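## Task

Pick up the small cardboard box from the desk and set it down on the counter located behind the shelving. The stacked cartons must stay undisturbed. The robot must not topple or finish leaning over, or the task fails. The box must rest on the counter by itself at the end, not be held there by the robot.

## Robot and tools

ROBOT. A simulated Rainbow Robotics RB-Y1: a wheeled base (two drive wheels, two rear casters; 0.66 m long, 0.58 m wide, front edge 0.10 m ahead of the wheel axle), a folding torso (ankle, knee, hip), a head with head_camera, and a left and right arm, each with a parallel gripper and a wrist camera (left_wrist_camera, right_wrist_camera). The base cannot strafe. Loose objects may occasionally get a small push from outside.

FRAMES. Base frame: origin on the floor between the drive wheels, x forward, y left, z up. The chest, left_hand and right_hand readouts are in this frame; a hand point is midway between its finger pads, fingers along its -z, closing along its x. Printed hand positions get less accurate at long reach. Odometry frame = base frame at scene start; base_odometry counts wheel turns only, so slipping looks like travel. Heading runs -3.142 to 3.142, left positive.

execute_actions. Arguments: "actions" (a list holding one action, or empty to just read state and images) and optional "cameras" (list of head_camera, left_wrist_camera, right_wrist_camera, or all; omitted/null means all, [] means none; a bad name rejects the call). The result gives state plus one image per requested camera; the "pictures" line gives the image order. One action may contain:
- "base": a single relative command, either {"translate_m": d} (metres, forward positive, -3 to 3) or {"rotate_rad": d} (radians, counter-clockwise/left positive, -3.2 to 3.2). These are offsets from where the base last reported itself, not poses. A move needing over 8.667 s at its top speed is rejected.
- "joints": a single dictionary keyed by joint name with absolute target values (radians; grippers in metres of opening). Ranges: torso_squat_rad 0 to 1.2 (higher lowers the chest); torso_shift_rad -0.3 to 0.6 (positive pushes hips forward); torso_pitch_rad -0.2 to 1.4 (positive leans forward); torso_yaw_rad -1.5 to 1.5 (positive left). Per arm: shoulder_pitch -2.356 to 2.356 (negative raises the arm forward); left_shoulder_roll 0 to 3.141 and right_shoulder_roll -3.141 to 0 (away from the body lifts outward); shoulder_yaw -2.094 to 2.094; elbow -2.617 to 0.01 (negative bends); forearm_roll -3.141 to 3.141; wrist_pitch -1.57 to 1.919 (negative tips hand forward); hand_roll -2.705 to 2.705; gripper_m 0 to 0.1. For both arms, positive yaw/roll senses turn left / counter-clockwise seen from above. head_pan_rad -0.523 to 0.523 (left positive, relative to chest); head_tilt_rad -0.35 to 1.57 (positive looks down). Tolerance for done: 0.02 rad, 0.004 m for grippers.
- "speeds": caps on translate_m (0.05 to 0.4 m/s) or rotate_rad (0.1 to 1.509 rad/s) for this action.
- "min_time_s": 0.1 to 8, a floor on the duration of every arm and head motion in the action.
Default top speeds: arm joints 1 rad/s (forearm_roll, wrist_pitch, hand_roll 1.5), head 1.5, squat and pitch 0.3, shift 0.15, torso yaw 0.6, grippers 0.1 m/s. Motions start together; an action lasts at most 15 s. Joints or base you omit may keep driving toward older targets. Unknown keys or out-of-range values reject the whole call with no motion.

Torso combined limits: squat+shift <= 1.52; squat-shift+pitch <= 1.57; shift+0.5*pitch-0.4*squat <= 0.7; shift+0.3*pitch-0.5*squat <= 0.39. Violations give partial motion and off_target.

Other tools: wait {"seconds": 0 to 10} lets the scene run and returns state and images. zoom_image {"camera", "region": [x0,y0,x1,y1]} crops the latest full image of a camera (pixel coords from top-left, max 504x504); head_camera is 896x504, wrist cameras 644x364. finished_scene {"scene": current number} ends the scene irrevocably and reports success, then gives the next task. Replying without a tool call ends everything.

RESULTS. base_status and joint_status per motion: done (for base, wheels turned the commanded amount, even if slipping); off_target (rested short, may still push); limit_stop_at_<name>; contact_stop (torso or arm hit something firm, or load too heavy); time_out; stopped_with_arm (torso halted because an arm contact-stopped); limit_stop_at_own_body (self-collision guard stopped it before contact). A contact_stop, time_out or stopped_with_arm stops the whole group (torso joints, or one arm's seven joints) and they hold where they are. "joint command not followed" with a "cause:" line means an arm's targets were withheld by the collision check; the gripper still moves, and withheld targets may be retried later. on_its_own lists uncommanded motion; "held at" is the held target. When gripping, command an opening at least 0.005 m below the object width; off_target on the gripper is then expected. MOTOR HOT warns at 65 °C; at 80 °C an OVER-TEMPERATURE FAULT brakes the arm and stops the call (limit_stop_at_motor_heat); resend targets after. A torque fault (contact torque at the joint load limit: shoulders 65.8 N m, elbows 33.8, forearm/wrist/hand 23.5, load weight included) freezes the robot 10 s. If one call in a reply stops, later motion calls in that reply are skipped.

AVOID. After a stop, first back the arm off in its own action, then the torso. Exception: if both hands hold one object and the torso contact-stops on starting with nothing in the way, set all arm joints to their reported positions and resend the torso command. The base keeps pushing when it hits furniture; the bent leg can poke ahead of the base, and a leg pressing furniture can shove the robot backward unseen by odometry. Never let the arms strike or squeeze each other, grippers included. Keep loads under 3 kg per arm and not far forward, or the robot tips. Avoid drops, slams and hard pushes; leave the object resting freely before finishing. The robot holds its last command while you deliberate.

Each tool is called after "Emit:" as name([rows], argument=value, ...), one row to a line, values as JSON.

## Session

Emit:
execute_actions(actions=[])

Scene clock: 0.00 s.
base_odometry: x=+0.000 y=+0.000 heading=+0.000 (m, m, rad; odometry frame)
base_status: not commanded
joint_positions: torso_squat_rad=+0.350 torso_shift_rad=+0.000 torso_pitch_rad=-0.001 torso_yaw_rad=+0.001 left_shoulder_pitch_rad=+0.045 left_shoulder_roll_rad=+0.003 left_shoulder_yaw_rad=-0.001 left_elbow_rad=-0.160 left_forearm_roll_rad=-0.005 left_wrist_pitch_rad=-0.044 left_hand_roll_rad=-0.013 left_gripper_m=+0.100 right_shoulder_pitch_rad=-0.014 right_shoulder_roll_rad=-0.024 right_shoulder_yaw_rad=-0.050 right_elbow_rad=-0.096 right_forearm_roll_rad=+0.016 right_wrist_pitch_rad=-0.055 right_hand_roll_rad=-0.005 right_gripper_m=+0.100 head_pan_rad=+0.000 head_tilt_rad=+0.400
joint_status: not commanded
chest: x=-0.2283 y=+0.0000 z=+1.2474 quat_wxyz=(+1.000, +0.000, -0.001, +0.000) (m; base frame)
left_hand: x=-0.1720 y=+0.2228 z=+0.5650 quat_wxyz=(+0.997, +0.003, -0.081, -0.002) (m; base frame)
right_hand: x=-0.1576 y=-0.2408 z=+0.5670 quat_wxyz=(+0.996, -0.014, -0.083, -0.016) (m; base frame)
pictures: head_camera, left_wrist_camera, right_wrist_camera
Images, in order (width x height): head_camera 896x504, left_wrist_camera 644x364, right_wrist_camera 644x364.

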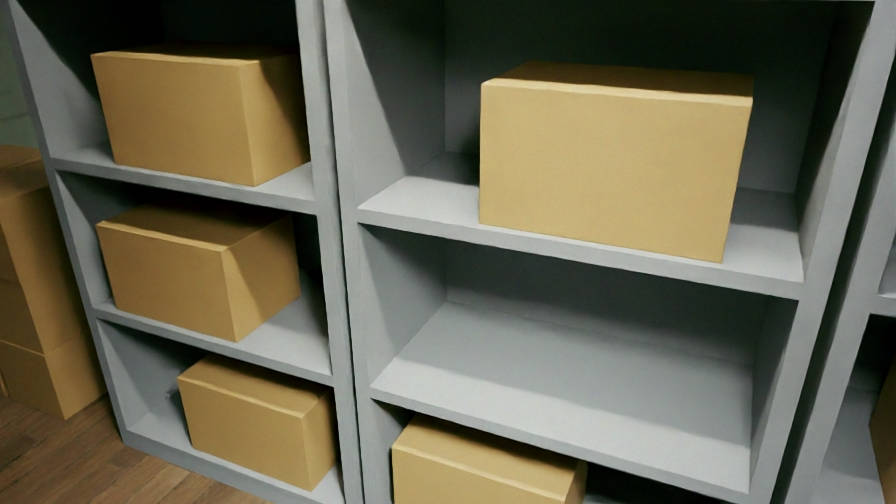

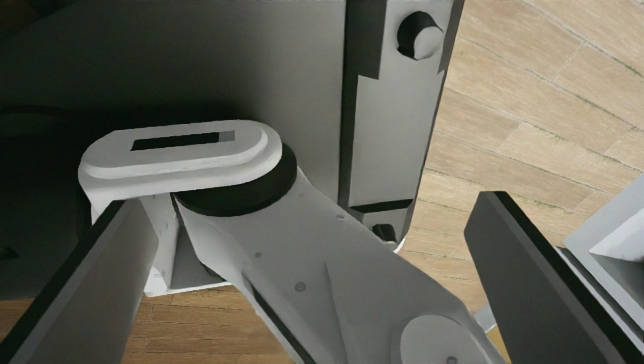

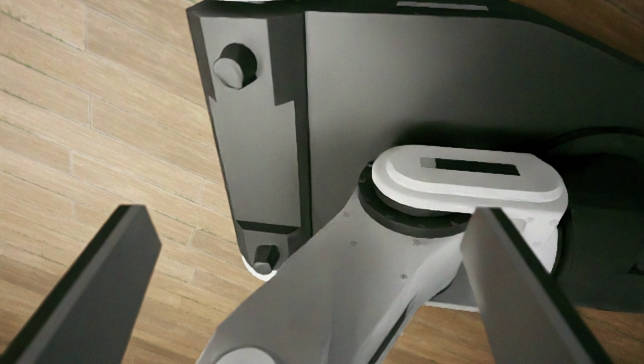

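Emit:
execute_actions([
  {"joints":{"torso_yaw_rad":1.0,"head_pan_rad":0.2,"head_tilt_rad":0.35}},
], cameras=["head_camera"])

Emit:
execute_actions([
  {"joints":{"torso_yaw_rad":1.5,"head_pan_rad":0.52,"head_tilt_rad":0.35}},
], cameras=["head_camera"])

Scene clock: 10.30 s.
base_odometry: x=+0.000 y=+0.000 heading=+0.000 (m, m, rad; odometry frame)
base_status: not commanded
joint_positions: torso_squat_rad=+0.350 torso_shift_rad=+0.000 torso_pitch_rad=-0.001 torso_yaw_rad=+1.000 left_shoulder_pitch_rad=+0.045 left_shoulder_roll_rad=+0.003 left_shoulder_yaw_rad=-0.001 left_elbow_rad=-0.160 left_forearm_roll_rad=-0.005 left_wrist_pitch_rad=-0.044 left_hand_roll_rad=-0.013 left_gripper_m=+0.100 right_shoulder_pitch_rad=-0.014 right_shoulder_roll_rad=-0.024 right_shoulder_yaw_rad=-0.050 right_elbow_rad=-0.096 right_forearm_roll_rad=+0.016 right_wrist_pitch_rad=-0.055 right_hand_roll_rad=-0.005 right_gripper_m=+0.100 head_pan_rad=+0.200 head_tilt_rad=+0.350
joint_status: all done
chest: x=-0.2283 y=+0.0000 z=+1.2474 quat_wxyz=(+0.878, +0.000, +0.000, +0.479) (m; base frame)
left_hand: x=-0.3851 y=+0.1671 z=+0.5647 quat_wxyz=(+0.876, +0.041, -0.070, +0.476) (m; base frame)
right_hand: x=+0.0126 y=-0.0716 z=+0.5672 quat_wxyz=(+0.882, +0.027, -0.079, +0.464) (m; base frame)
pictures: head_camera
camera_calibration (this result's frames):
head_camera: T_world_to_cam=[[0.932734, -0.360532, -0.00486912, 0.212719], [-0.135718, -0.33854, -0.931113, 1.387], [0.334048, 0.869141, -0.364699, 0.528604], [0, 0, 0, 1]] pos_world=[-0.186749, 0.0868167, 1.48527]
Images, in order (width x height): head_camera 896x504.

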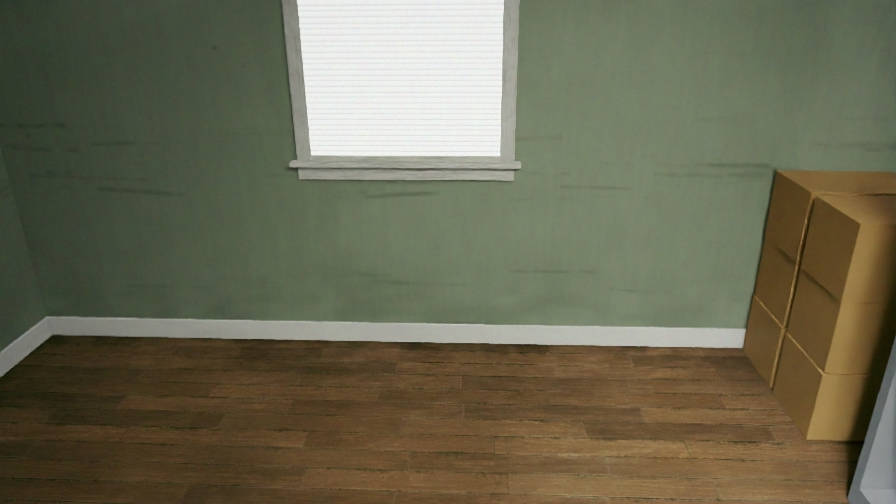

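Scene clock: 11.17 s.
base_odometry: x=+0.000 y=+0.000 heading=+0.000 (m, m, rad; odometry frame)
base_status: not commanded
joint_positions: torso_squat_rad=+0.350 torso_shift_rad=+0.000 torso_pitch_rad=-0.001 torso_yaw_rad=+1.077 left_shoulder_pitch_rad=+0.046 left_shoulder_roll_rad=+0.003 left_shoulder_yaw_rad=-0.001 left_elbow_rad=-0.160 left_forearm_roll_rad=-0.005 left_wrist_pitch_rad=-0.044 left_hand_roll_rad=-0.013 left_gripper_m=+0.100 right_shoulder_pitch_rad=-0.015 right_shoulder_roll_rad=-0.024 right_shoulder_yaw_rad=-0.050 right_elbow_rad=-0.096 right_forearm_roll_rad=+0.016 right_wrist_pitch_rad=-0.055 right_hand_roll_rad=-0.005 right_gripper_m=+0.100 head_pan_rad=+0.520 head_tilt_rad=+0.350
joint_status: torso_yaw_rad limit_stop_at_own_body (moved +0.077 of +0.500); the others done
on_its_own: torso_yaw_rad is held at +1.077, not at your +1.500, since a limit_stop_at_own_body
chest: x=-0.2283 y=+0.0000 z=+1.2474 quat_wxyz=(+0.858, +0.000, +0.000, +0.513) (m; base frame)
left_hand: x=-0.3976 y=+0.1543 z=+0.5647 quat_wxyz=(+0.857, +0.043, -0.068, +0.510) (m; base frame)
right_hand: x=+0.0175 y=-0.0527 z=+0.5672 quat_wxyz=(+0.864, +0.030, -0.078, +0.497) (m; base frame)
pictures: head_camera
camera_calibration (this result's frames):
head_camera: T_world_to_cam=[[0.999586, 0.028354, -0.00493453, 0.22151], [0.00576158, -0.365131, -0.930938, 1.41821], [-0.0281976, 0.930524, -0.365143, 0.44879], [0, 0, 0, 1]] pos_world=[-0.216934, 0.0939428, 1.48523]
Images, in order (width x height): head_camera 896x504.

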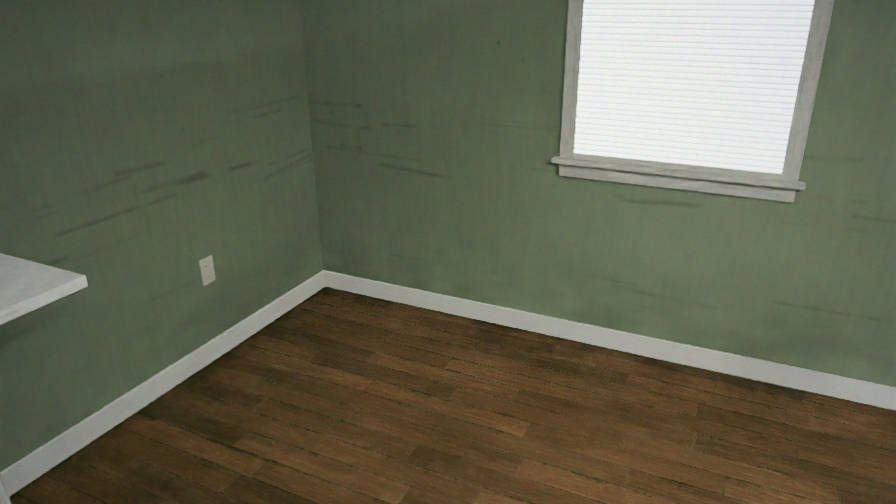

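Emit:
execute_actions([
  {"base":{"rotate_rad":2.3},"joints":{"torso_yaw_rad":0.0,"head_pan_rad":0.4,"head_tilt_rad":0.4}},
], cameras=["head_camera"])

Scene clock: 30.07 s.
base_odometry: x=+0.000 y=+0.000 heading=+2.299 (m, m, rad; odometry frame)
base_status: done
joint_positions: torso_squat_rad=+0.350 torso_shift_rad=+0.000 torso_pitch_rad=-0.001 torso_yaw_rad=+0.000 left_shoulder_pitch_rad=+0.045 left_shoulder_roll_rad=+0.003 left_shoulder_yaw_rad=-0.001 left_elbow_rad=-0.160 left_forearm_roll_rad=-0.005 left_wrist_pitch_rad=-0.044 left_hand_roll_rad=-0.013 left_gripper_m=+0.100 right_shoulder_pitch_rad=-0.014 right_shoulder_roll_rad=-0.024 right_shoulder_yaw_rad=-0.050 right_elbow_rad=-0.096 right_forearm_roll_rad=+0.016 right_wrist_pitch_rad=-0.055 right_hand_roll_rad=-0.005 right_gripper_m=+0.100 head_pan_rad=+0.400 head_tilt_rad=+0.400
joint_status: all done
chest: x=-0.2283 y=+0.0000 z=+1.2474 quat_wxyz=(+1.000, +0.000, -0.001, +0.000) (m; base frame)
left_hand: x=-0.1718 y=+0.2228 z=+0.5650 quat_wxyz=(+0.997, +0.003, -0.081, -0.002) (m; base frame)
right_hand: x=-0.1579 y=-0.2409 z=+0.5670 quat_wxyz=(+0.996, -0.014, -0.083, -0.016) (m; base frame)
pictures: head_camera
camera_calibration (this result's frames):
head_camera: T_world_to_cam=[[0.390994, -0.920378, -0.00538287, 0.0855211], [-0.379242, -0.155775, -0.912091, 1.30427], [0.83863, 0.358663, -0.409953, 0.711097], [0, 0, 0, 1]] pos_world=[-0.135151, 0.0268399, 1.48159]
Images, in order (width x height): head_camera 896x504.

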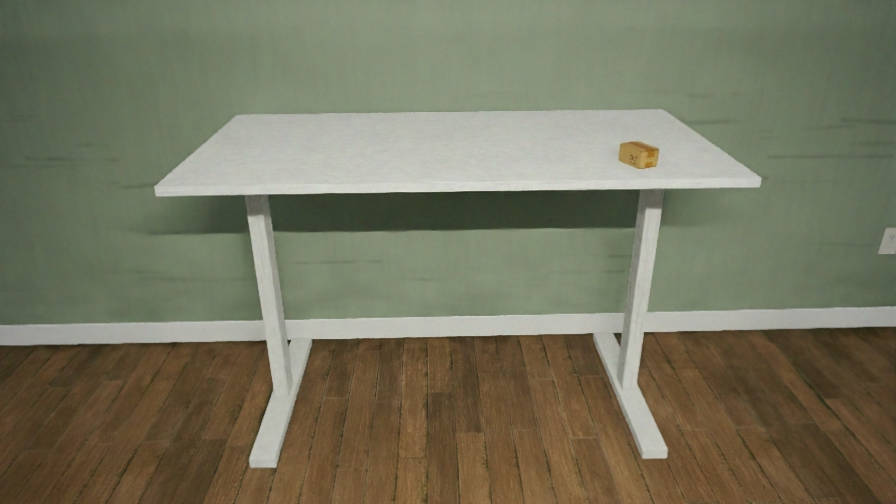

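Emit:
zoom_image(camera="head_camera", region=[580, 110, 700, 200])

Region (580, 110, 700, 200) of head_camera's 896x504 image, scaled by 4.200, with more detail than that image has; it fills the top 378 rows of this view, and the rest is white.

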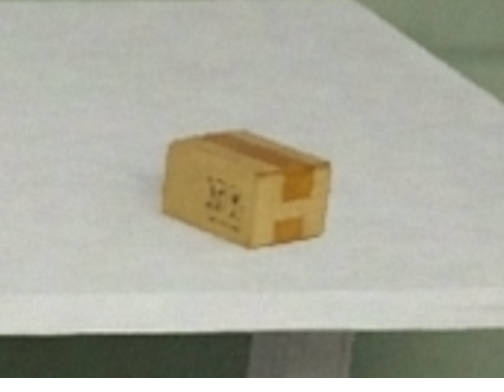

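Emit:
execute_actions([
  {"base":{"translate_m":0.85},"joints":{"torso_squat_rad":0.0,"torso_yaw_rad":0.6,"head_pan_rad":-0.35,"head_tilt_rad":0.5,"right_shoulder_pitch_rad":-0.4,"right_shoulder_roll_rad":-0.02,"right_shoulder_yaw_rad":-0.1,"right_elbow_rad":-1.9,"right_forearm_roll_rad":0,"right_wrist_pitch_rad":1.3,"right_hand_roll_rad":1.57}},
], cameras=["head_camera","right_wrist_camera"])

Scene clock: 119.73 s.
base_odometry: x=-0.567 y=+0.633 heading=+2.301 (m, m, rad; odometry frame)
base_status: done
joint_positions: torso_squat_rad=+0.000 torso_shift_rad=+0.000 torso_pitch_rad=-0.001 torso_yaw_rad=+0.600 left_shoulder_pitch_rad=+0.045 left_shoulder_roll_rad=+0.003 left_shoulder_yaw_rad=-0.001 left_elbow_rad=-0.160 left_forearm_roll_rad=-0.005 left_wrist_pitch_rad=-0.044 left_hand_roll_rad=-0.013 left_gripper_m=+0.100 right_shoulder_pitch_rad=-0.400 right_shoulder_roll_rad=-0.020 right_shoulder_yaw_rad=-0.100 right_elbow_rad=-1.900 right_forearm_roll_rad=+0.000 right_wrist_pitch_rad=+1.300 right_hand_roll_rad=+1.570 right_gripper_m=+0.100 head_pan_rad=-0.350 head_tilt_rad=+0.500
joint_status: all done
chest: x=-0.2282 y=+0.0000 z=+1.2899 quat_wxyz=(+0.955, +0.000, +0.000, +0.296) (m; base frame)
left_hand: x=-0.3075 y=+0.2153 z=+0.6073 quat_wxyz=(+0.953, +0.026, -0.077, +0.293) (m; base frame)
right_hand: x=+0.3296 y=+0.1345 z=+1.1390 quat_wxyz=(+0.397, -0.215, -0.418, +0.788) (m; base frame)
pictures: head_camera, right_wrist_camera
camera_calibration (this result's frames):
head_camera: T_world_to_cam=[[0.248428, -0.968633, -0.00572769, 0.0697568], [-0.484613, -0.119166, -0.866573, 1.25314], [0.838709, 0.218057, -0.499017, 0.861653], [0, 0, 0, 1]] pos_world=[-0.132719, 0.0290106, 1.51631]
right_wrist_camera: T_world_to_cam=[[0.598954, -0.800536, 0.0198989, -0.115773], [-0.770387, -0.582822, -0.2585, 0.655753], [0.218536, 0.1395, -0.965806, 1.09877], [0, 0, 0, 1]] pos_world=[0.334405, 0.136228, 1.23301]
Images, in order (width x height): head_camera 896x504, right_wrist_camera 644x364.

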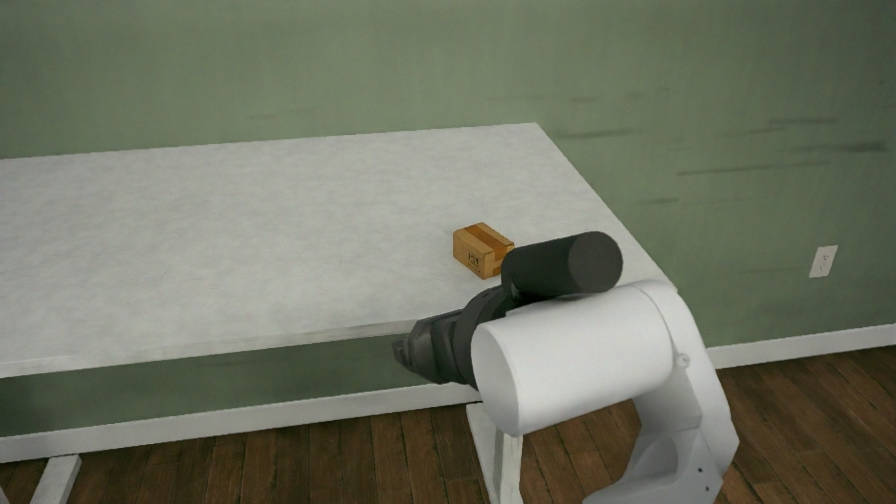

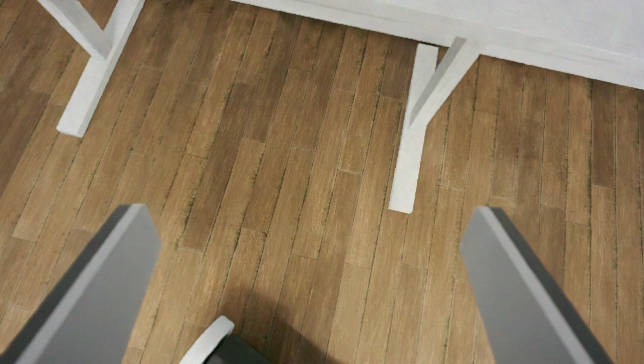

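Emit:
zoom_image(camera="head_camera", region=[430, 210, 542, 294])

Region (430, 210, 542, 294) of head_camera's 896x504 image, scaled by 4.500, with more detail than that image has; it fills the top 378 rows of this view, and the rest is white.

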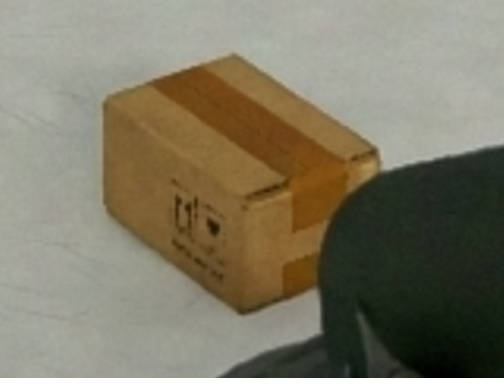

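Emit:
execute_actions([
  {"base":{"translate_m":0.46},"joints":{"torso_yaw_rad":0.73,"head_pan_rad":-0.2,"head_tilt_rad":0.9,"right_shoulder_pitch_rad":-0.506,"right_shoulder_roll_rad":0,"right_shoulder_yaw_rad":-0.088,"right_elbow_rad":-1.922,"right_wrist_pitch_rad":1.797}},
], cameras=["head_camera","right_wrist_camera"])

Scene clock: 167.10 s.
base_odometry: x=-0.874 y=+0.976 heading=+2.302 (m, m, rad; odometry frame)
base_status: done
joint_positions: torso_squat_rad=+0.000 torso_shift_rad=+0.000 torso_pitch_rad=-0.001 torso_yaw_rad=+0.730 left_shoulder_pitch_rad=+0.045 left_shoulder_roll_rad=+0.003 left_shoulder_yaw_rad=-0.001 left_elbow_rad=-0.160 left_forearm_roll_rad=-0.005 left_wrist_pitch_rad=-0.044 left_hand_roll_rad=-0.013 left_gripper_m=+0.100 right_shoulder_pitch_rad=-0.506 right_shoulder_roll_rad=+0.000 right_shoulder_yaw_rad=-0.088 right_elbow_rad=-1.922 right_forearm_roll_rad=+0.000 right_wrist_pitch_rad=+1.797 right_hand_roll_rad=+1.570 right_gripper_m=+0.100 head_pan_rad=-0.200 head_tilt_rad=+0.900
joint_status: all done
chest: x=-0.2282 y=+0.0000 z=+1.2899 quat_wxyz=(+0.934, +0.000, +0.000, +0.357) (m; base frame)
left_hand: x=-0.3347 y=+0.2030 z=+0.6073 quat_wxyz=(+0.932, +0.031, -0.075, +0.354) (m; base frame)
right_hand: x=+0.2469 y=+0.1865 z=+1.1160 quat_wxyz=(+0.351, -0.109, -0.275, +0.888) (m; base frame)
pictures: head_camera, right_wrist_camera
camera_calibration (this result's frames):
head_camera: T_world_to_cam=[[0.504266, -0.863532, -0.00536277, 0.12456], [-0.690051, -0.399212, -0.603704, 0.821422], [0.519177, 0.308128, -0.79719, 1.23786], [0, 0, 0, 1]] pos_world=[-0.138657, 0.0540622, 1.48338]
right_wrist_camera: T_world_to_cam=[[0.738498, -0.674201, 0.00857586, -0.0695265], [-0.670411, -0.732872, 0.115964, 0.201781], [-0.0718981, -0.0913887, -0.993216, 1.23268], [0, 0, 0, 1]] pos_world=[0.275249, 0.213658, 1.20152]
Images, in order (width x height): head_camera 896x504, right_wrist_camera 644x364.

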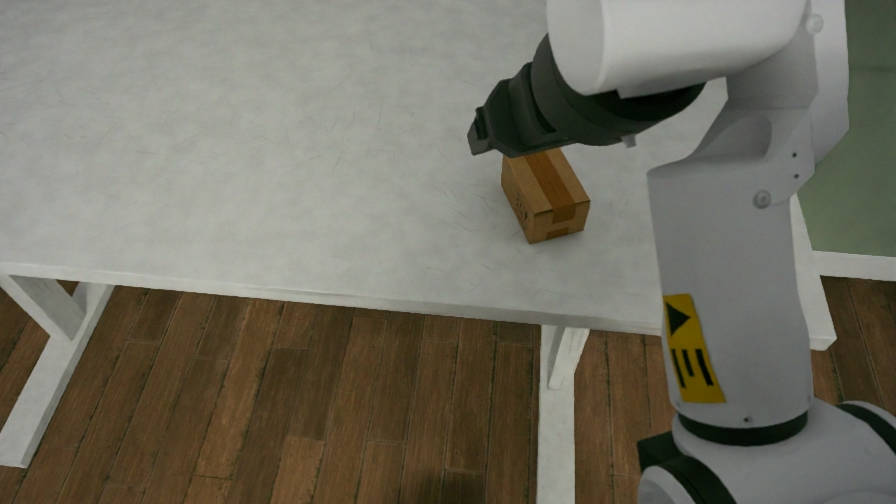

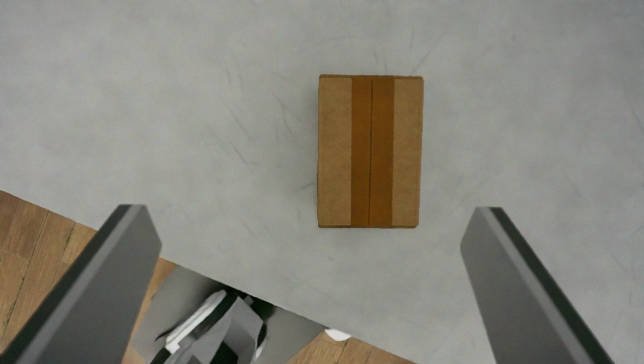

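Emit:
execute_actions([
  {"base":{"translate_m":0.04},"joints":{"torso_squat_rad":0.35}},
], cameras=["head_camera","right_wrist_camera"])

Scene clock: 186.63 s.
base_odometry: x=-0.900 y=+1.006 heading=+2.304 (m, m, rad; odometry frame)
base_status: done
joint_positions: torso_squat_rad=+0.350 torso_shift_rad=+0.000 torso_pitch_rad=-0.001 torso_yaw_rad=+0.730 left_shoulder_pitch_rad=+0.045 left_shoulder_roll_rad=+0.003 left_shoulder_yaw_rad=-0.001 left_elbow_rad=-0.160 left_forearm_roll_rad=-0.005 left_wrist_pitch_rad=-0.044 left_hand_roll_rad=-0.013 left_gripper_m=+0.100 right_shoulder_pitch_rad=-0.506 right_shoulder_roll_rad=+0.000 right_shoulder_yaw_rad=-0.088 right_elbow_rad=-1.922 right_forearm_roll_rad=+0.000 right_wrist_pitch_rad=+1.797 right_hand_roll_rad=+1.570 right_gripper_m=+0.100 head_pan_rad=-0.200 head_tilt_rad=+0.900
joint_status: all done
chest: x=-0.2283 y=+0.0000 z=+1.2475 quat_wxyz=(+0.934, +0.000, -0.001, +0.357) (m; base frame)
left_hand: x=-0.3347 y=+0.2031 z=+0.5648 quat_wxyz=(+0.932, +0.031, -0.075, +0.354) (m; base frame)
right_hand: x=+0.2468 y=+0.1865 z=+1.0736 quat_wxyz=(+0.351, -0.109, -0.275, +0.888) (m; base frame)
pictures: head_camera, right_wrist_camera
camera_calibration (this result's frames):
head_camera: T_world_to_cam=[[0.504267, -0.863532, -0.00525576, 0.124266], [-0.689925, -0.399213, -0.603848, 0.795935], [0.519343, 0.308127, -0.797082, 1.204], [0, 0, 0, 1]] pos_world=[-0.138817, 0.0540705, 1.44096]
right_wrist_camera: T_world_to_cam=[[0.738496, -0.674201, 0.00874343, -0.0692793], [-0.670438, -0.732873, 0.115799, 0.206827], [-0.0716637, -0.0913788, -0.993234, 1.1906], [0, 0, 0, 1]] pos_world=[0.27515, 0.213666, 1.1592]
Images, in order (width x height): head_camera 896x504, right_wrist_camera 644x364.

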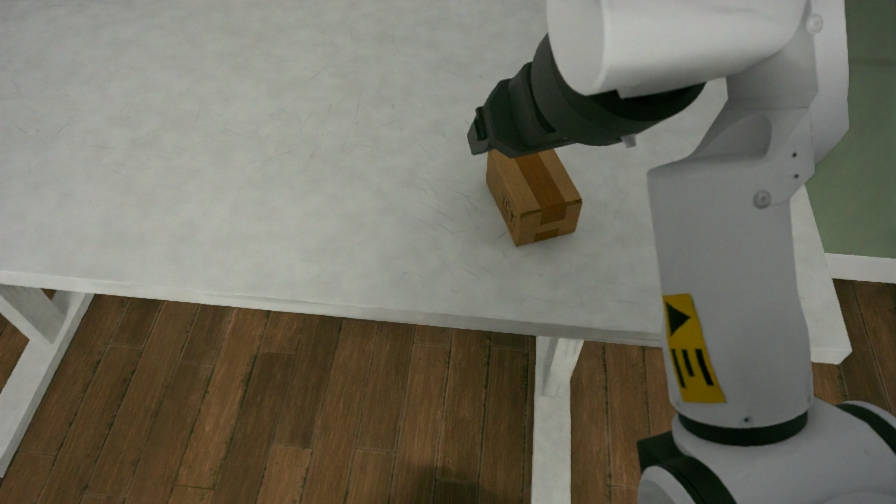

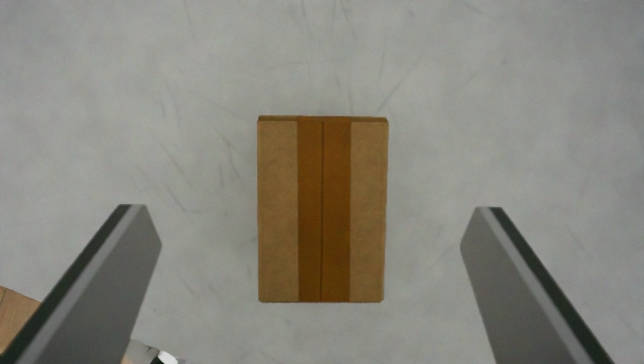

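Emit:
execute_actions([
  {"joints":{"torso_squat_rad":0.575}},
], cameras=["head_camera","right_wrist_camera"])

Scene clock: 200.23 s.
base_odometry: x=-0.900 y=+1.006 heading=+2.304 (m, m, rad; odometry frame)
base_status: not commanded
joint_positions: torso_squat_rad=+0.575 torso_shift_rad=+0.000 torso_pitch_rad=-0.001 torso_yaw_rad=+0.730 left_shoulder_pitch_rad=+0.045 left_shoulder_roll_rad=+0.003 left_shoulder_yaw_rad=-0.001 left_elbow_rad=-0.160 left_forearm_roll_rad=-0.005 left_wrist_pitch_rad=-0.044 left_hand_roll_rad=-0.013 left_gripper_m=+0.100 right_shoulder_pitch_rad=-0.506 right_shoulder_roll_rad=+0.000 right_shoulder_yaw_rad=-0.088 right_elbow_rad=-1.922 right_forearm_roll_rad=+0.000 right_wrist_pitch_rad=+1.797 right_hand_roll_rad=+1.570 right_gripper_m=+0.100 head_pan_rad=-0.200 head_tilt_rad=+0.900
joint_status: all done
chest: x=-0.2283 y=+0.0000 z=+1.1774 quat_wxyz=(+0.934, +0.000, -0.001, +0.357) (m; base frame)
left_hand: x=-0.3347 y=+0.2031 z=+0.4947 quat_wxyz=(+0.932, +0.031, -0.075, +0.354) (m; base frame)
right_hand: x=+0.2468 y=+0.1865 z=+1.0035 quat_wxyz=(+0.351, -0.109, -0.275, +0.888) (m; base frame)
pictures: head_camera, right_wrist_camera
camera_calibration (this result's frames):
head_camera: T_world_to_cam=[[0.504267, -0.863532, -0.0052506, 0.123909], [-0.689924, -0.399216, -0.603848, 0.753586], [0.519346, 0.308123, -0.797082, 1.14811], [0, 0, 0, 1]] pos_world=[-0.138833, 0.0540837, 1.37084]
right_wrist_camera: T_world_to_cam=[[0.738496, -0.674201, 0.00875099, -0.0686563], [-0.670439, -0.732873, 0.115797, 0.214949], [-0.0716573, -0.0913829, -0.993234, 1.12096], [0, 0, 0, 1]] pos_world=[0.275137, 0.213679, 1.08908]
Images, in order (width x height): head_camera 896x504, right_wrist_camera 644x364.

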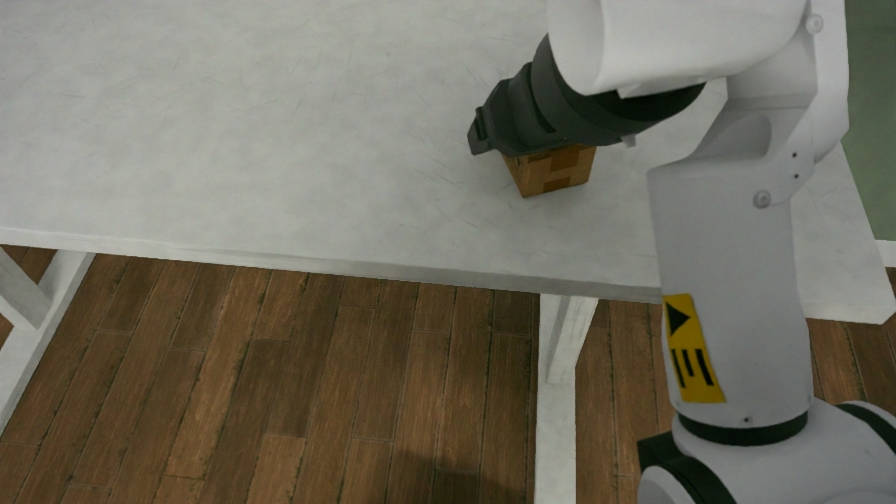

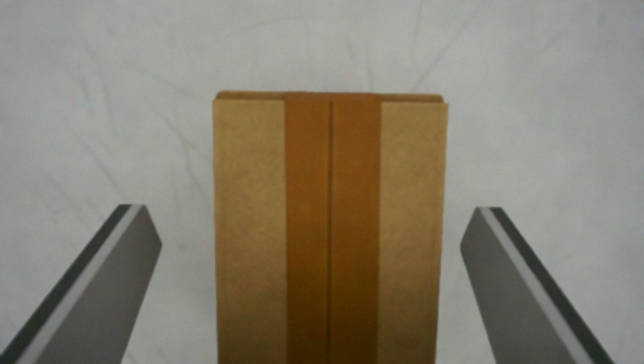

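Emit:
execute_actions([
  {"joints":{"torso_squat_rad":0.6}},
], cameras=[])

Emit:
execute_actions([
  {"joints":{"right_gripper_m":0.045}},
], cameras=["head_camera","right_wrist_camera"])

Scene clock: 209.87 s.
base_odometry: x=-0.900 y=+1.006 heading=+2.304 (m, m, rad; odometry frame)
base_status: not commanded
joint_positions: torso_squat_rad=+0.600 torso_shift_rad=+0.000 torso_pitch_rad=-0.001 torso_yaw_rad=+0.730 left_shoulder_pitch_rad=+0.045 left_shoulder_roll_rad=+0.003 left_shoulder_yaw_rad=-0.001 left_elbow_rad=-0.160 left_forearm_roll_rad=-0.005 left_wrist_pitch_rad=-0.044 left_hand_roll_rad=-0.013 left_gripper_m=+0.100 right_shoulder_pitch_rad=-0.506 right_shoulder_roll_rad=+0.000 right_shoulder_yaw_rad=-0.088 right_elbow_rad=-1.922 right_forearm_roll_rad=+0.000 right_wrist_pitch_rad=+1.797 right_hand_roll_rad=+1.570 right_gripper_m=+0.100 head_pan_rad=-0.200 head_tilt_rad=+0.900
joint_status: all done
chest: x=-0.2284 y=+0.0000 z=+1.1677 quat_wxyz=(+0.934, +0.000, -0.001, +0.357) (m; base frame)
left_hand: x=-0.3347 y=+0.2031 z=+0.4850 quat_wxyz=(+0.932, +0.031, -0.075, +0.354) (m; base frame)
right_hand: x=+0.2468 y=+0.1865 z=+0.9938 quat_wxyz=(+0.351, -0.109, -0.275, +0.888) (m; base frame)
pictures: none
No camera images: the call's "cameras" was empty. Leave "cameras" out to get every camera's image.

Scene clock: 210.90 s.
base_odometry: x=-0.900 y=+1.006 heading=+2.304 (m, m, rad; odometry frame)
base_status: not commanded
joint_positions: torso_squat_rad=+0.600 torso_shift_rad=+0.000 torso_pitch_rad=-0.001 torso_yaw_rad=+0.730 left_shoulder_pitch_rad=+0.045 left_shoulder_roll_rad=+0.003 left_shoulder_yaw_rad=-0.001 left_elbow_rad=-0.160 left_forearm_roll_rad=-0.005 left_wrist_pitch_rad=-0.044 left_hand_roll_rad=-0.013 left_gripper_m=+0.100 right_shoulder_pitch_rad=-0.506 right_shoulder_roll_rad=+0.000 right_shoulder_yaw_rad=-0.088 right_elbow_rad=-1.922 right_forearm_roll_rad=+0.000 right_wrist_pitch_rad=+1.797 right_hand_roll_rad=+1.570 right_gripper_m=+0.060 head_pan_rad=-0.200 head_tilt_rad=+0.900
joint_status: right_gripper_m off_target (ended at +0.060, target +0.045)
chest: x=-0.2284 y=+0.0000 z=+1.1677 quat_wxyz=(+0.934, +0.000, -0.001, +0.357) (m; base frame)
left_hand: x=-0.3347 y=+0.2031 z=+0.4850 quat_wxyz=(+0.932, +0.031, -0.075, +0.354) (m; base frame)
right_hand: x=+0.2468 y=+0.1865 z=+0.9938 quat_wxyz=(+0.351, -0.109, -0.275, +0.888) (m; base frame)
pictures: head_camera, right_wrist_camera
camera_calibration (this result's frames):
head_camera: T_world_to_cam=[[0.504267, -0.863532, -0.00525001, 0.123861], [-0.689923, -0.399215, -0.603849, 0.747731], [0.519347, 0.308123, -0.797081, 1.14038], [0, 0, 0, 1]] pos_world=[-0.138836, 0.0540854, 1.36114]
right_wrist_camera: T_world_to_cam=[[0.738496, -0.674201, 0.00875139, -0.0685687], [-0.67044, -0.732872, 0.115796, 0.216071], [-0.0716563, -0.0913823, -0.993234, 1.11133], [0, 0, 0, 1]] pos_world=[0.275134, 0.213679, 1.07939]
Images, in order (width x height): head_camera 896x504, right_wrist_camera 644x364.

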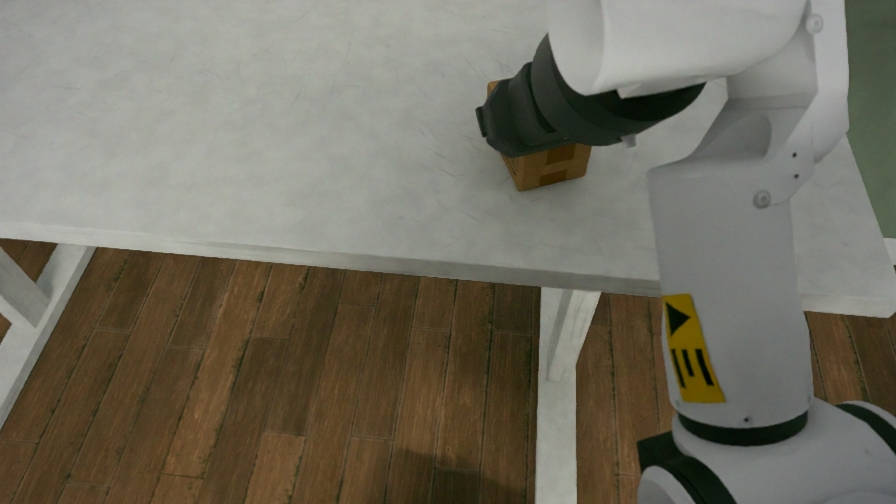

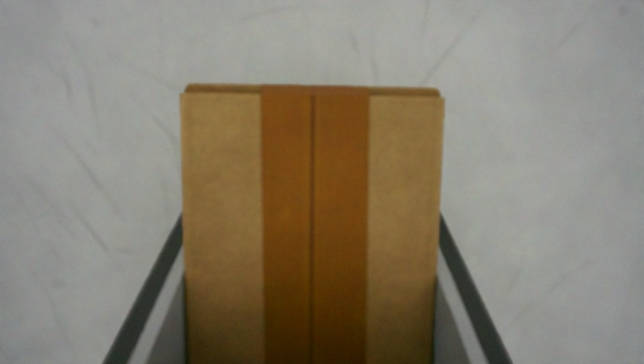

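Emit:
execute_actions([
  {"joints":{"torso_squat_rad":0.35,"head_pan_rad":0.52,"head_tilt_rad":0.3}},
], cameras=["head_camera","right_wrist_camera"])

Scene clock: 218.20 s.
base_odometry: x=-0.900 y=+1.006 heading=+2.304 (m, m, rad; odometry frame)
base_status: not commanded
joint_positions: torso_squat_rad=+0.350 torso_shift_rad=+0.000 torso_pitch_rad=-0.001 torso_yaw_rad=+0.730 left_shoulder_pitch_rad=+0.045 left_shoulder_roll_rad=+0.003 left_shoulder_yaw_rad=-0.001 left_elbow_rad=-0.160 left_forearm_roll_rad=-0.005 left_wrist_pitch_rad=-0.044 left_hand_roll_rad=-0.013 left_gripper_m=+0.100 right_shoulder_pitch_rad=-0.506 right_shoulder_roll_rad=+0.000 right_shoulder_yaw_rad=-0.088 right_elbow_rad=-1.922 right_forearm_roll_rad=+0.000 right_wrist_pitch_rad=+1.797 right_hand_roll_rad=+1.570 right_gripper_m=+0.060 head_pan_rad=+0.520 head_tilt_rad=+0.300
joint_status: all done
chest: x=-0.2281 y=+0.0000 z=+1.2475 quat_wxyz=(+0.934, +0.000, +0.000, +0.357) (m; base frame)
left_hand: x=-0.3347 y=+0.2031 z=+0.5649 quat_wxyz=(+0.932, +0.031, -0.075, +0.354) (m; base frame)
right_hand: x=+0.2470 y=+0.1865 z=+1.0734 quat_wxyz=(+0.351, -0.109, -0.275, +0.888) (m; base frame)
pictures: head_camera, right_wrist_camera
camera_calibration (this result's frames):
head_camera: T_world_to_cam=[[0.949694, -0.313138, -0.00499769, 0.210049], [-0.104025, -0.300357, -0.948137, 1.4172], [0.295397, 0.90096, -0.317822, 0.453891], [0, 0, 0, 1]] pos_world=[-0.186136, 0.0825045, 1.48901]
right_wrist_camera: T_world_to_cam=[[0.738496, -0.674204, 0.00845745, -0.069064], [-0.670394, -0.732866, 0.116098, 0.20659], [-0.0720756, -0.0914077, -0.993202, 1.19048], [0, 0, 0, 1]] pos_world=[0.275305, 0.213659, 1.15899]
Images, in order (width x height): head_camera 896x504, right_wrist_camera 644x364.

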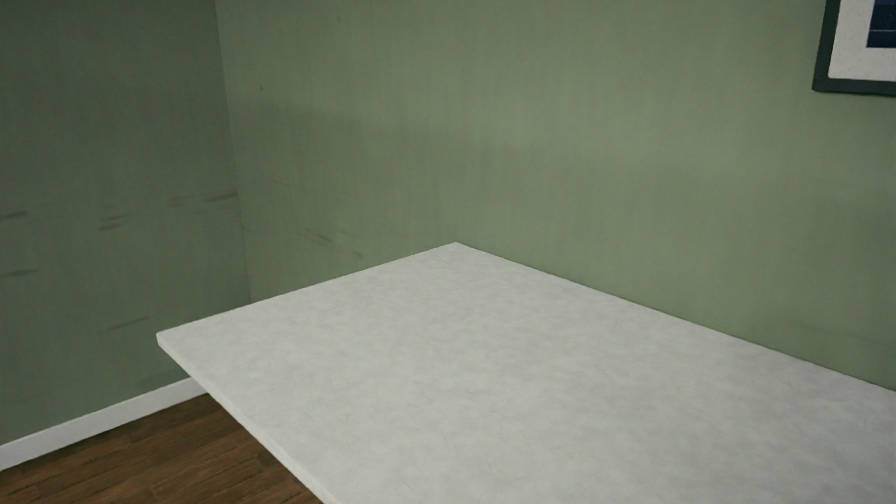

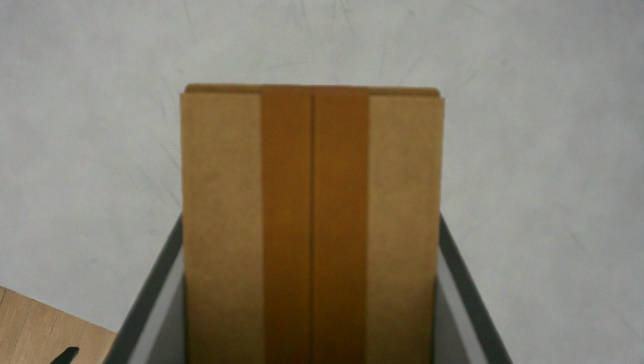

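Emit:
execute_actions([
  {"base":{"translate_m":-0.8},"joints":{"torso_yaw_rad":0.0,"head_pan_rad":0.0,"head_tilt_rad":0.4}},
], cameras=[])

Emit:
execute_actions([
  {"base":{"rotate_rad":2.3},"joints":{"head_pan_rad":0.4,"head_tilt_rad":0.4}},
], cameras=["head_camera","right_wrist_camera"])

Scene clock: 233.23 s.
base_odometry: x=-0.365 y=+0.411 heading=+2.306 (m, m, rad; odometry frame)
base_status: done
joint_positions: torso_squat_rad=+0.350 torso_shift_rad=+0.000 torso_pitch_rad=-0.001 torso_yaw_rad=+0.000 left_shoulder_pitch_rad=+0.045 left_shoulder_roll_rad=+0.003 left_shoulder_yaw_rad=-0.001 left_elbow_rad=-0.160 left_forearm_roll_rad=-0.005 left_wrist_pitch_rad=-0.044 left_hand_roll_rad=-0.013 left_gripper_m=+0.100 right_shoulder_pitch_rad=-0.506 right_shoulder_roll_rad=+0.000 right_shoulder_yaw_rad=-0.088 right_elbow_rad=-1.922 right_forearm_roll_rad=+0.000 right_wrist_pitch_rad=+1.797 right_hand_roll_rad=+1.570 right_gripper_m=+0.060 head_pan_rad=+0.000 head_tilt_rad=+0.400
joint_status: all done
chest: x=-0.2283 y=+0.0000 z=+1.2475 quat_wxyz=(+1.000, +0.000, -0.001, +0.000) (m; base frame)
left_hand: x=-0.1718 y=+0.2228 z=+0.5650 quat_wxyz=(+0.997, +0.003, -0.081, -0.002) (m; base frame)
right_hand: x=+0.2503 y=-0.1778 z=+1.0736 quat_wxyz=(+0.645, -0.200, -0.218, +0.704) (m; base frame)
pictures: none
No camera images: the call's "cameras" was empty. Leave "cameras" out to get every camera's image.

Scene clock: 238.10 s.
base_odometry: x=-0.364 y=+0.411 heading=-1.678 (m, m, rad; odometry frame)
base_status: done
joint_positions: torso_squat_rad=+0.350 torso_shift_rad=+0.000 torso_pitch_rad=-0.001 torso_yaw_rad=+0.000 left_shoulder_pitch_rad=+0.045 left_shoulder_roll_rad=+0.003 left_shoulder_yaw_rad=-0.001 left_elbow_rad=-0.160 left_forearm_roll_rad=-0.005 left_wrist_pitch_rad=-0.044 left_hand_roll_rad=-0.013 left_gripper_m=+0.100 right_shoulder_pitch_rad=-0.506 right_shoulder_roll_rad=+0.000 right_shoulder_yaw_rad=-0.088 right_elbow_rad=-1.922 right_forearm_roll_rad=+0.000 right_wrist_pitch_rad=+1.797 right_hand_roll_rad=+1.570 right_gripper_m=+0.060 head_pan_rad=+0.400 head_tilt_rad=+0.400
joint_status: all done
chest: x=-0.2283 y=+0.0000 z=+1.2475 quat_wxyz=(+1.000, +0.000, -0.001, +0.000) (m; base frame)
left_hand: x=-0.1718 y=+0.2228 z=+0.5650 quat_wxyz=(+0.997, +0.003, -0.081, -0.002) (m; base frame)
right_hand: x=+0.2503 y=-0.1778 z=+1.0737 quat_wxyz=(+0.645, -0.200, -0.218, +0.704) (m; base frame)
pictures: head_camera, right_wrist_camera
camera_calibration (this result's frames):
head_camera: T_world_to_cam=[[0.390961, -0.920392, -0.00539279, 0.0855218], [-0.379267, -0.15576, -0.912083, 1.30433], [0.838633, 0.358634, -0.40997, 0.71114], [0, 0, 0, 1]] pos_world=[-0.135131, 0.0268369, 1.48167]
right_wrist_camera: T_world_to_cam=[[0.10068, -0.994887, 0.00800681, -0.21402], [-0.988365, -0.0990913, 0.115395, 0.134781], [-0.114012, -0.0195317, -0.993287, 1.18101], [0, 0, 0, 1]] pos_world=[0.28941, -0.176503, 1.15924]
Images, in order (width x height): head_camera 896x504, right_wrist_camera 644x364.

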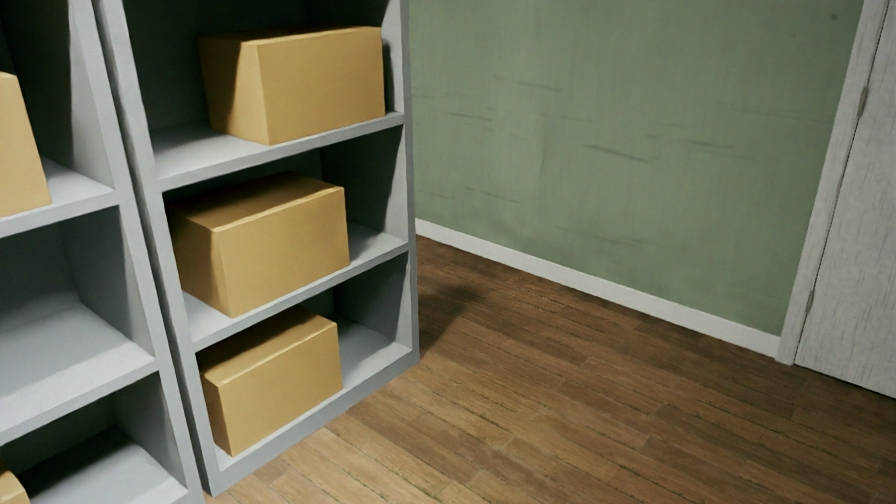

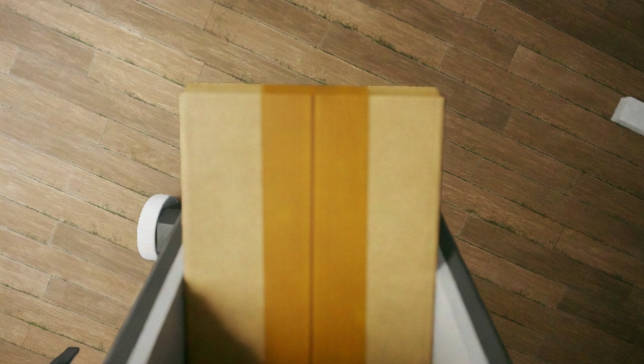

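Emit:
execute_actions([
  {"base":{"translate_m":2.05},"joints":{"head_pan_rad":0.52,"head_tilt_rad":0.5}},
], cameras=["head_camera"])

Emit:
execute_actions([
  {"base":{"rotate_rad":1.27},"joints":{"head_pan_rad":0.0,"head_tilt_rad":0.5}},
], cameras=["head_camera"])

Scene clock: 269.37 s.
base_odometry: x=-0.581 y=-1.627 heading=-1.676 (m, m, rad; odometry frame)
base_status: done
joint_positions: torso_squat_rad=+0.350 torso_shift_rad=+0.000 torso_pitch_rad=-0.001 torso_yaw_rad=+0.000 left_shoulder_pitch_rad=+0.045 left_shoulder_roll_rad=+0.003 left_shoulder_yaw_rad=-0.001 left_elbow_rad=-0.160 left_forearm_roll_rad=-0.005 left_wrist_pitch_rad=-0.044 left_hand_roll_rad=-0.013 left_gripper_m=+0.100 right_shoulder_pitch_rad=-0.506 right_shoulder_roll_rad=+0.000 right_shoulder_yaw_rad=-0.088 right_elbow_rad=-1.922 right_forearm_roll_rad=+0.000 right_wrist_pitch_rad=+1.797 right_hand_roll_rad=+1.570 right_gripper_m=+0.060 head_pan_rad=+0.520 head_tilt_rad=+0.500
joint_status: all done
chest: x=-0.2282 y=+0.0000 z=+1.2475 quat_wxyz=(+1.000, +0.000, -0.001, +0.000) (m; base frame)
left_hand: x=-0.1718 y=+0.2228 z=+0.5650 quat_wxyz=(+0.997, +0.003, -0.081, -0.002) (m; base frame)
right_hand: x=+0.2503 y=-0.1778 z=+1.0736 quat_wxyz=(+0.645, -0.200, -0.218, +0.704) (m; base frame)
pictures: head_camera
camera_calibration (this result's frames):
head_camera: T_world_to_cam=[[0.497791, -0.86728, -0.00548485, 0.107661], [-0.435296, -0.244366, -0.866489, 1.22682], [0.750148, 0.433718, -0.499166, 0.821899], [0, 0, 0, 1]] pos_world=[-0.136111, 0.0366919, 1.47388]
Images, in order (width x height): head_camera 896x504.

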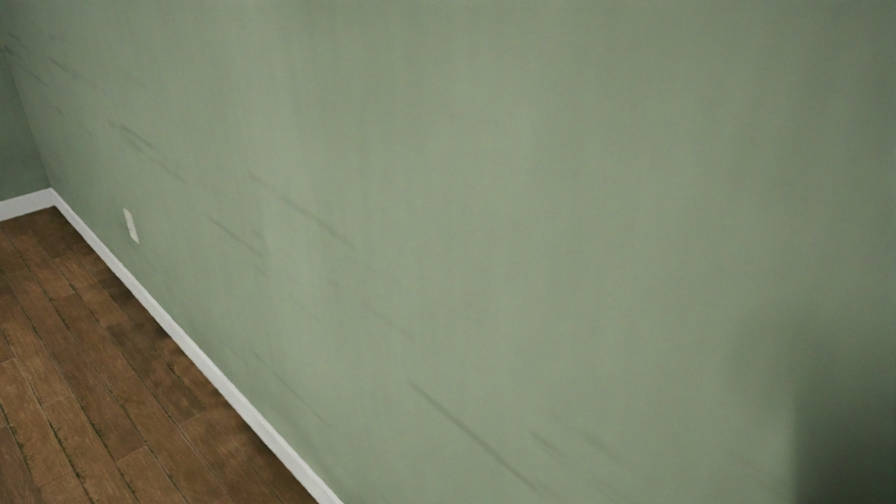

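Scene clock: 273.13 s.
base_odometry: x=-0.581 y=-1.627 heading=-0.407 (m, m, rad; odometry frame)
base_status: done
joint_positions: torso_squat_rad=+0.350 torso_shift_rad=+0.000 torso_pitch_rad=-0.001 torso_yaw_rad=+0.000 left_shoulder_pitch_rad=+0.045 left_shoulder_roll_rad=+0.003 left_shoulder_yaw_rad=-0.001 left_elbow_rad=-0.160 left_forearm_roll_rad=-0.005 left_wrist_pitch_rad=-0.044 left_hand_roll_rad=-0.013 left_gripper_m=+0.100 right_shoulder_pitch_rad=-0.506 right_shoulder_roll_rad=+0.000 right_shoulder_yaw_rad=-0.088 right_elbow_rad=-1.922 right_forearm_roll_rad=+0.000 right_wrist_pitch_rad=+1.797 right_hand_roll_rad=+1.570 right_gripper_m=+0.060 head_pan_rad=+0.000 head_tilt_rad=+0.500
joint_status: all done
chest: x=-0.2282 y=+0.0000 z=+1.2475 quat_wxyz=(+1.000, +0.000, -0.001, +0.000) (m; base frame)
left_hand: x=-0.1718 y=+0.2228 z=+0.5650 quat_wxyz=(+0.997, +0.003, -0.081, -0.002) (m; base frame)
right_hand: x=+0.2503 y=-0.1778 z=+1.0736 quat_wxyz=(+0.645, -0.200, -0.218, +0.704) (m; base frame)
pictures: head_camera
camera_calibration (this result's frames):
head_camera: T_world_to_cam=[[0.00107656, -0.999982, -0.00598325, 0.00583505], [-0.498906, 0.00464833, -0.866644, 1.2139], [0.866656, 0.00391807, -0.498891, 0.845573], [0, 0, 0, 1]] pos_world=[-0.127207, -0.00312065, 1.4739]
Images, in order (width x height): head_camera 896x504.

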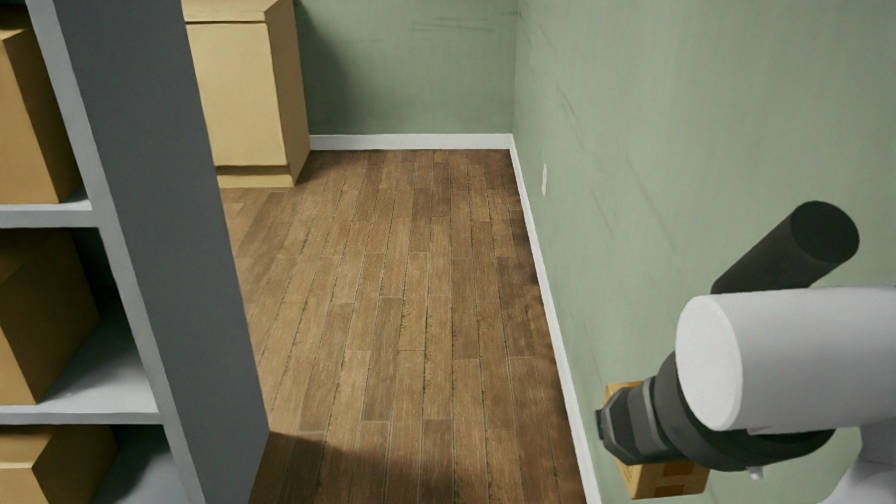

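Emit:
execute_actions([
  {"base":{"rotate_rad":0.12},"joints":{"head_pan_rad":0.3,"head_tilt_rad":0.5}},
], cameras=[])

Emit:
execute_actions([
  {"base":{"translate_m":1.9}},
], cameras=["head_camera","left_wrist_camera"])

Scene clock: 309.10 s.
base_odometry: x=-0.582 y=-1.627 heading=-0.287 (m, m, rad; odometry frame)
base_status: done
joint_positions: torso_squat_rad=+0.350 torso_shift_rad=+0.000 torso_pitch_rad=-0.001 torso_yaw_rad=+0.000 left_shoulder_pitch_rad=+0.045 left_shoulder_roll_rad=+0.003 left_shoulder_yaw_rad=-0.001 left_elbow_rad=-0.160 left_forearm_roll_rad=-0.005 left_wrist_pitch_rad=-0.044 left_hand_roll_rad=-0.013 left_gripper_m=+0.100 right_shoulder_pitch_rad=-0.506 right_shoulder_roll_rad=+0.000 right_shoulder_yaw_rad=-0.088 right_elbow_rad=-1.922 right_forearm_roll_rad=+0.000 right_wrist_pitch_rad=+1.797 right_hand_roll_rad=+1.570 right_gripper_m=+0.060 head_pan_rad=+0.300 head_tilt_rad=+0.500
joint_status: all done
chest: x=-0.2282 y=-0.0001 z=+1.2475 quat_wxyz=(+1.000, +0.000, -0.001, +0.000) (m; base frame)
left_hand: x=-0.1718 y=+0.2228 z=+0.5650 quat_wxyz=(+0.997, +0.003, -0.081, -0.002) (m; base frame)
right_hand: x=+0.2503 y=-0.1778 z=+1.0736 quat_wxyz=(+0.645, -0.200, -0.218, +0.704) (m; base frame)
pictures: none
No camera images: the call's "cameras" was empty. Leave "cameras" out to get every camera's image.

Scene clock: 315.40 s.
base_odometry: x=+1.241 y=-2.164 heading=-0.286 (m, m, rad; odometry frame)
base_status: done
joint_positions: torso_squat_rad=+0.350 torso_shift_rad=+0.000 torso_pitch_rad=-0.001 torso_yaw_rad=+0.000 left_shoulder_pitch_rad=+0.045 left_shoulder_roll_rad=+0.003 left_shoulder_yaw_rad=-0.001 left_elbow_rad=-0.160 left_forearm_roll_rad=-0.005 left_wrist_pitch_rad=-0.044 left_hand_roll_rad=-0.013 left_gripper_m=+0.100 right_shoulder_pitch_rad=-0.506 right_shoulder_roll_rad=+0.000 right_shoulder_yaw_rad=-0.088 right_elbow_rad=-1.922 right_forearm_roll_rad=+0.000 right_wrist_pitch_rad=+1.797 right_hand_roll_rad=+1.570 right_gripper_m=+0.060 head_pan_rad=+0.300 head_tilt_rad=+0.500
joint_status: not commanded
chest: x=-0.2282 y=+0.0000 z=+1.2475 quat_wxyz=(+1.000, +0.000, -0.001, +0.000) (m; base frame)
left_hand: x=-0.1717 y=+0.2228 z=+0.5650 quat_wxyz=(+0.997, +0.003, -0.081, -0.002) (m; base frame)
right_hand: x=+0.2503 y=-0.1778 z=+1.0736 quat_wxyz=(+0.645, -0.200, -0.218, +0.704) (m; base frame)
pictures: head_camera, left_wrist_camera
camera_calibration (this result's frames):
head_camera: T_world_to_cam=[[0.296522, -0.955009, -0.00569523, 0.0663968], [-0.478054, -0.143264, -0.866568, 1.2181], [0.826765, 0.259679, -0.499026, 0.837519], [0, 0, 0, 1]] pos_world=[-0.129802, 0.0204328, 1.47389]
left_wrist_camera: T_world_to_cam=[[0.984363, -0.00693865, 0.176013, 0.0699098], [-0.120706, -0.754316, 0.64532, -0.185487], [0.128291, -0.656475, -0.743358, 0.6758], [0, 0, 0, 1]] pos_world=[-0.177905, 0.304215, 0.609755]
Images, in order (width x height): head_camera 896x504, left_wrist_camera 644x364.

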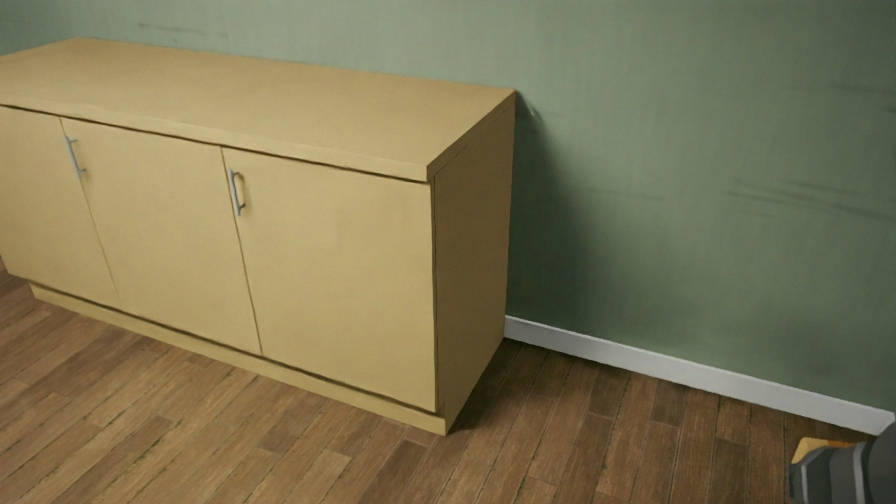

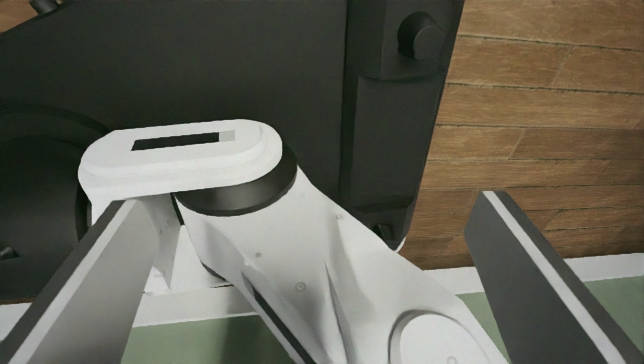

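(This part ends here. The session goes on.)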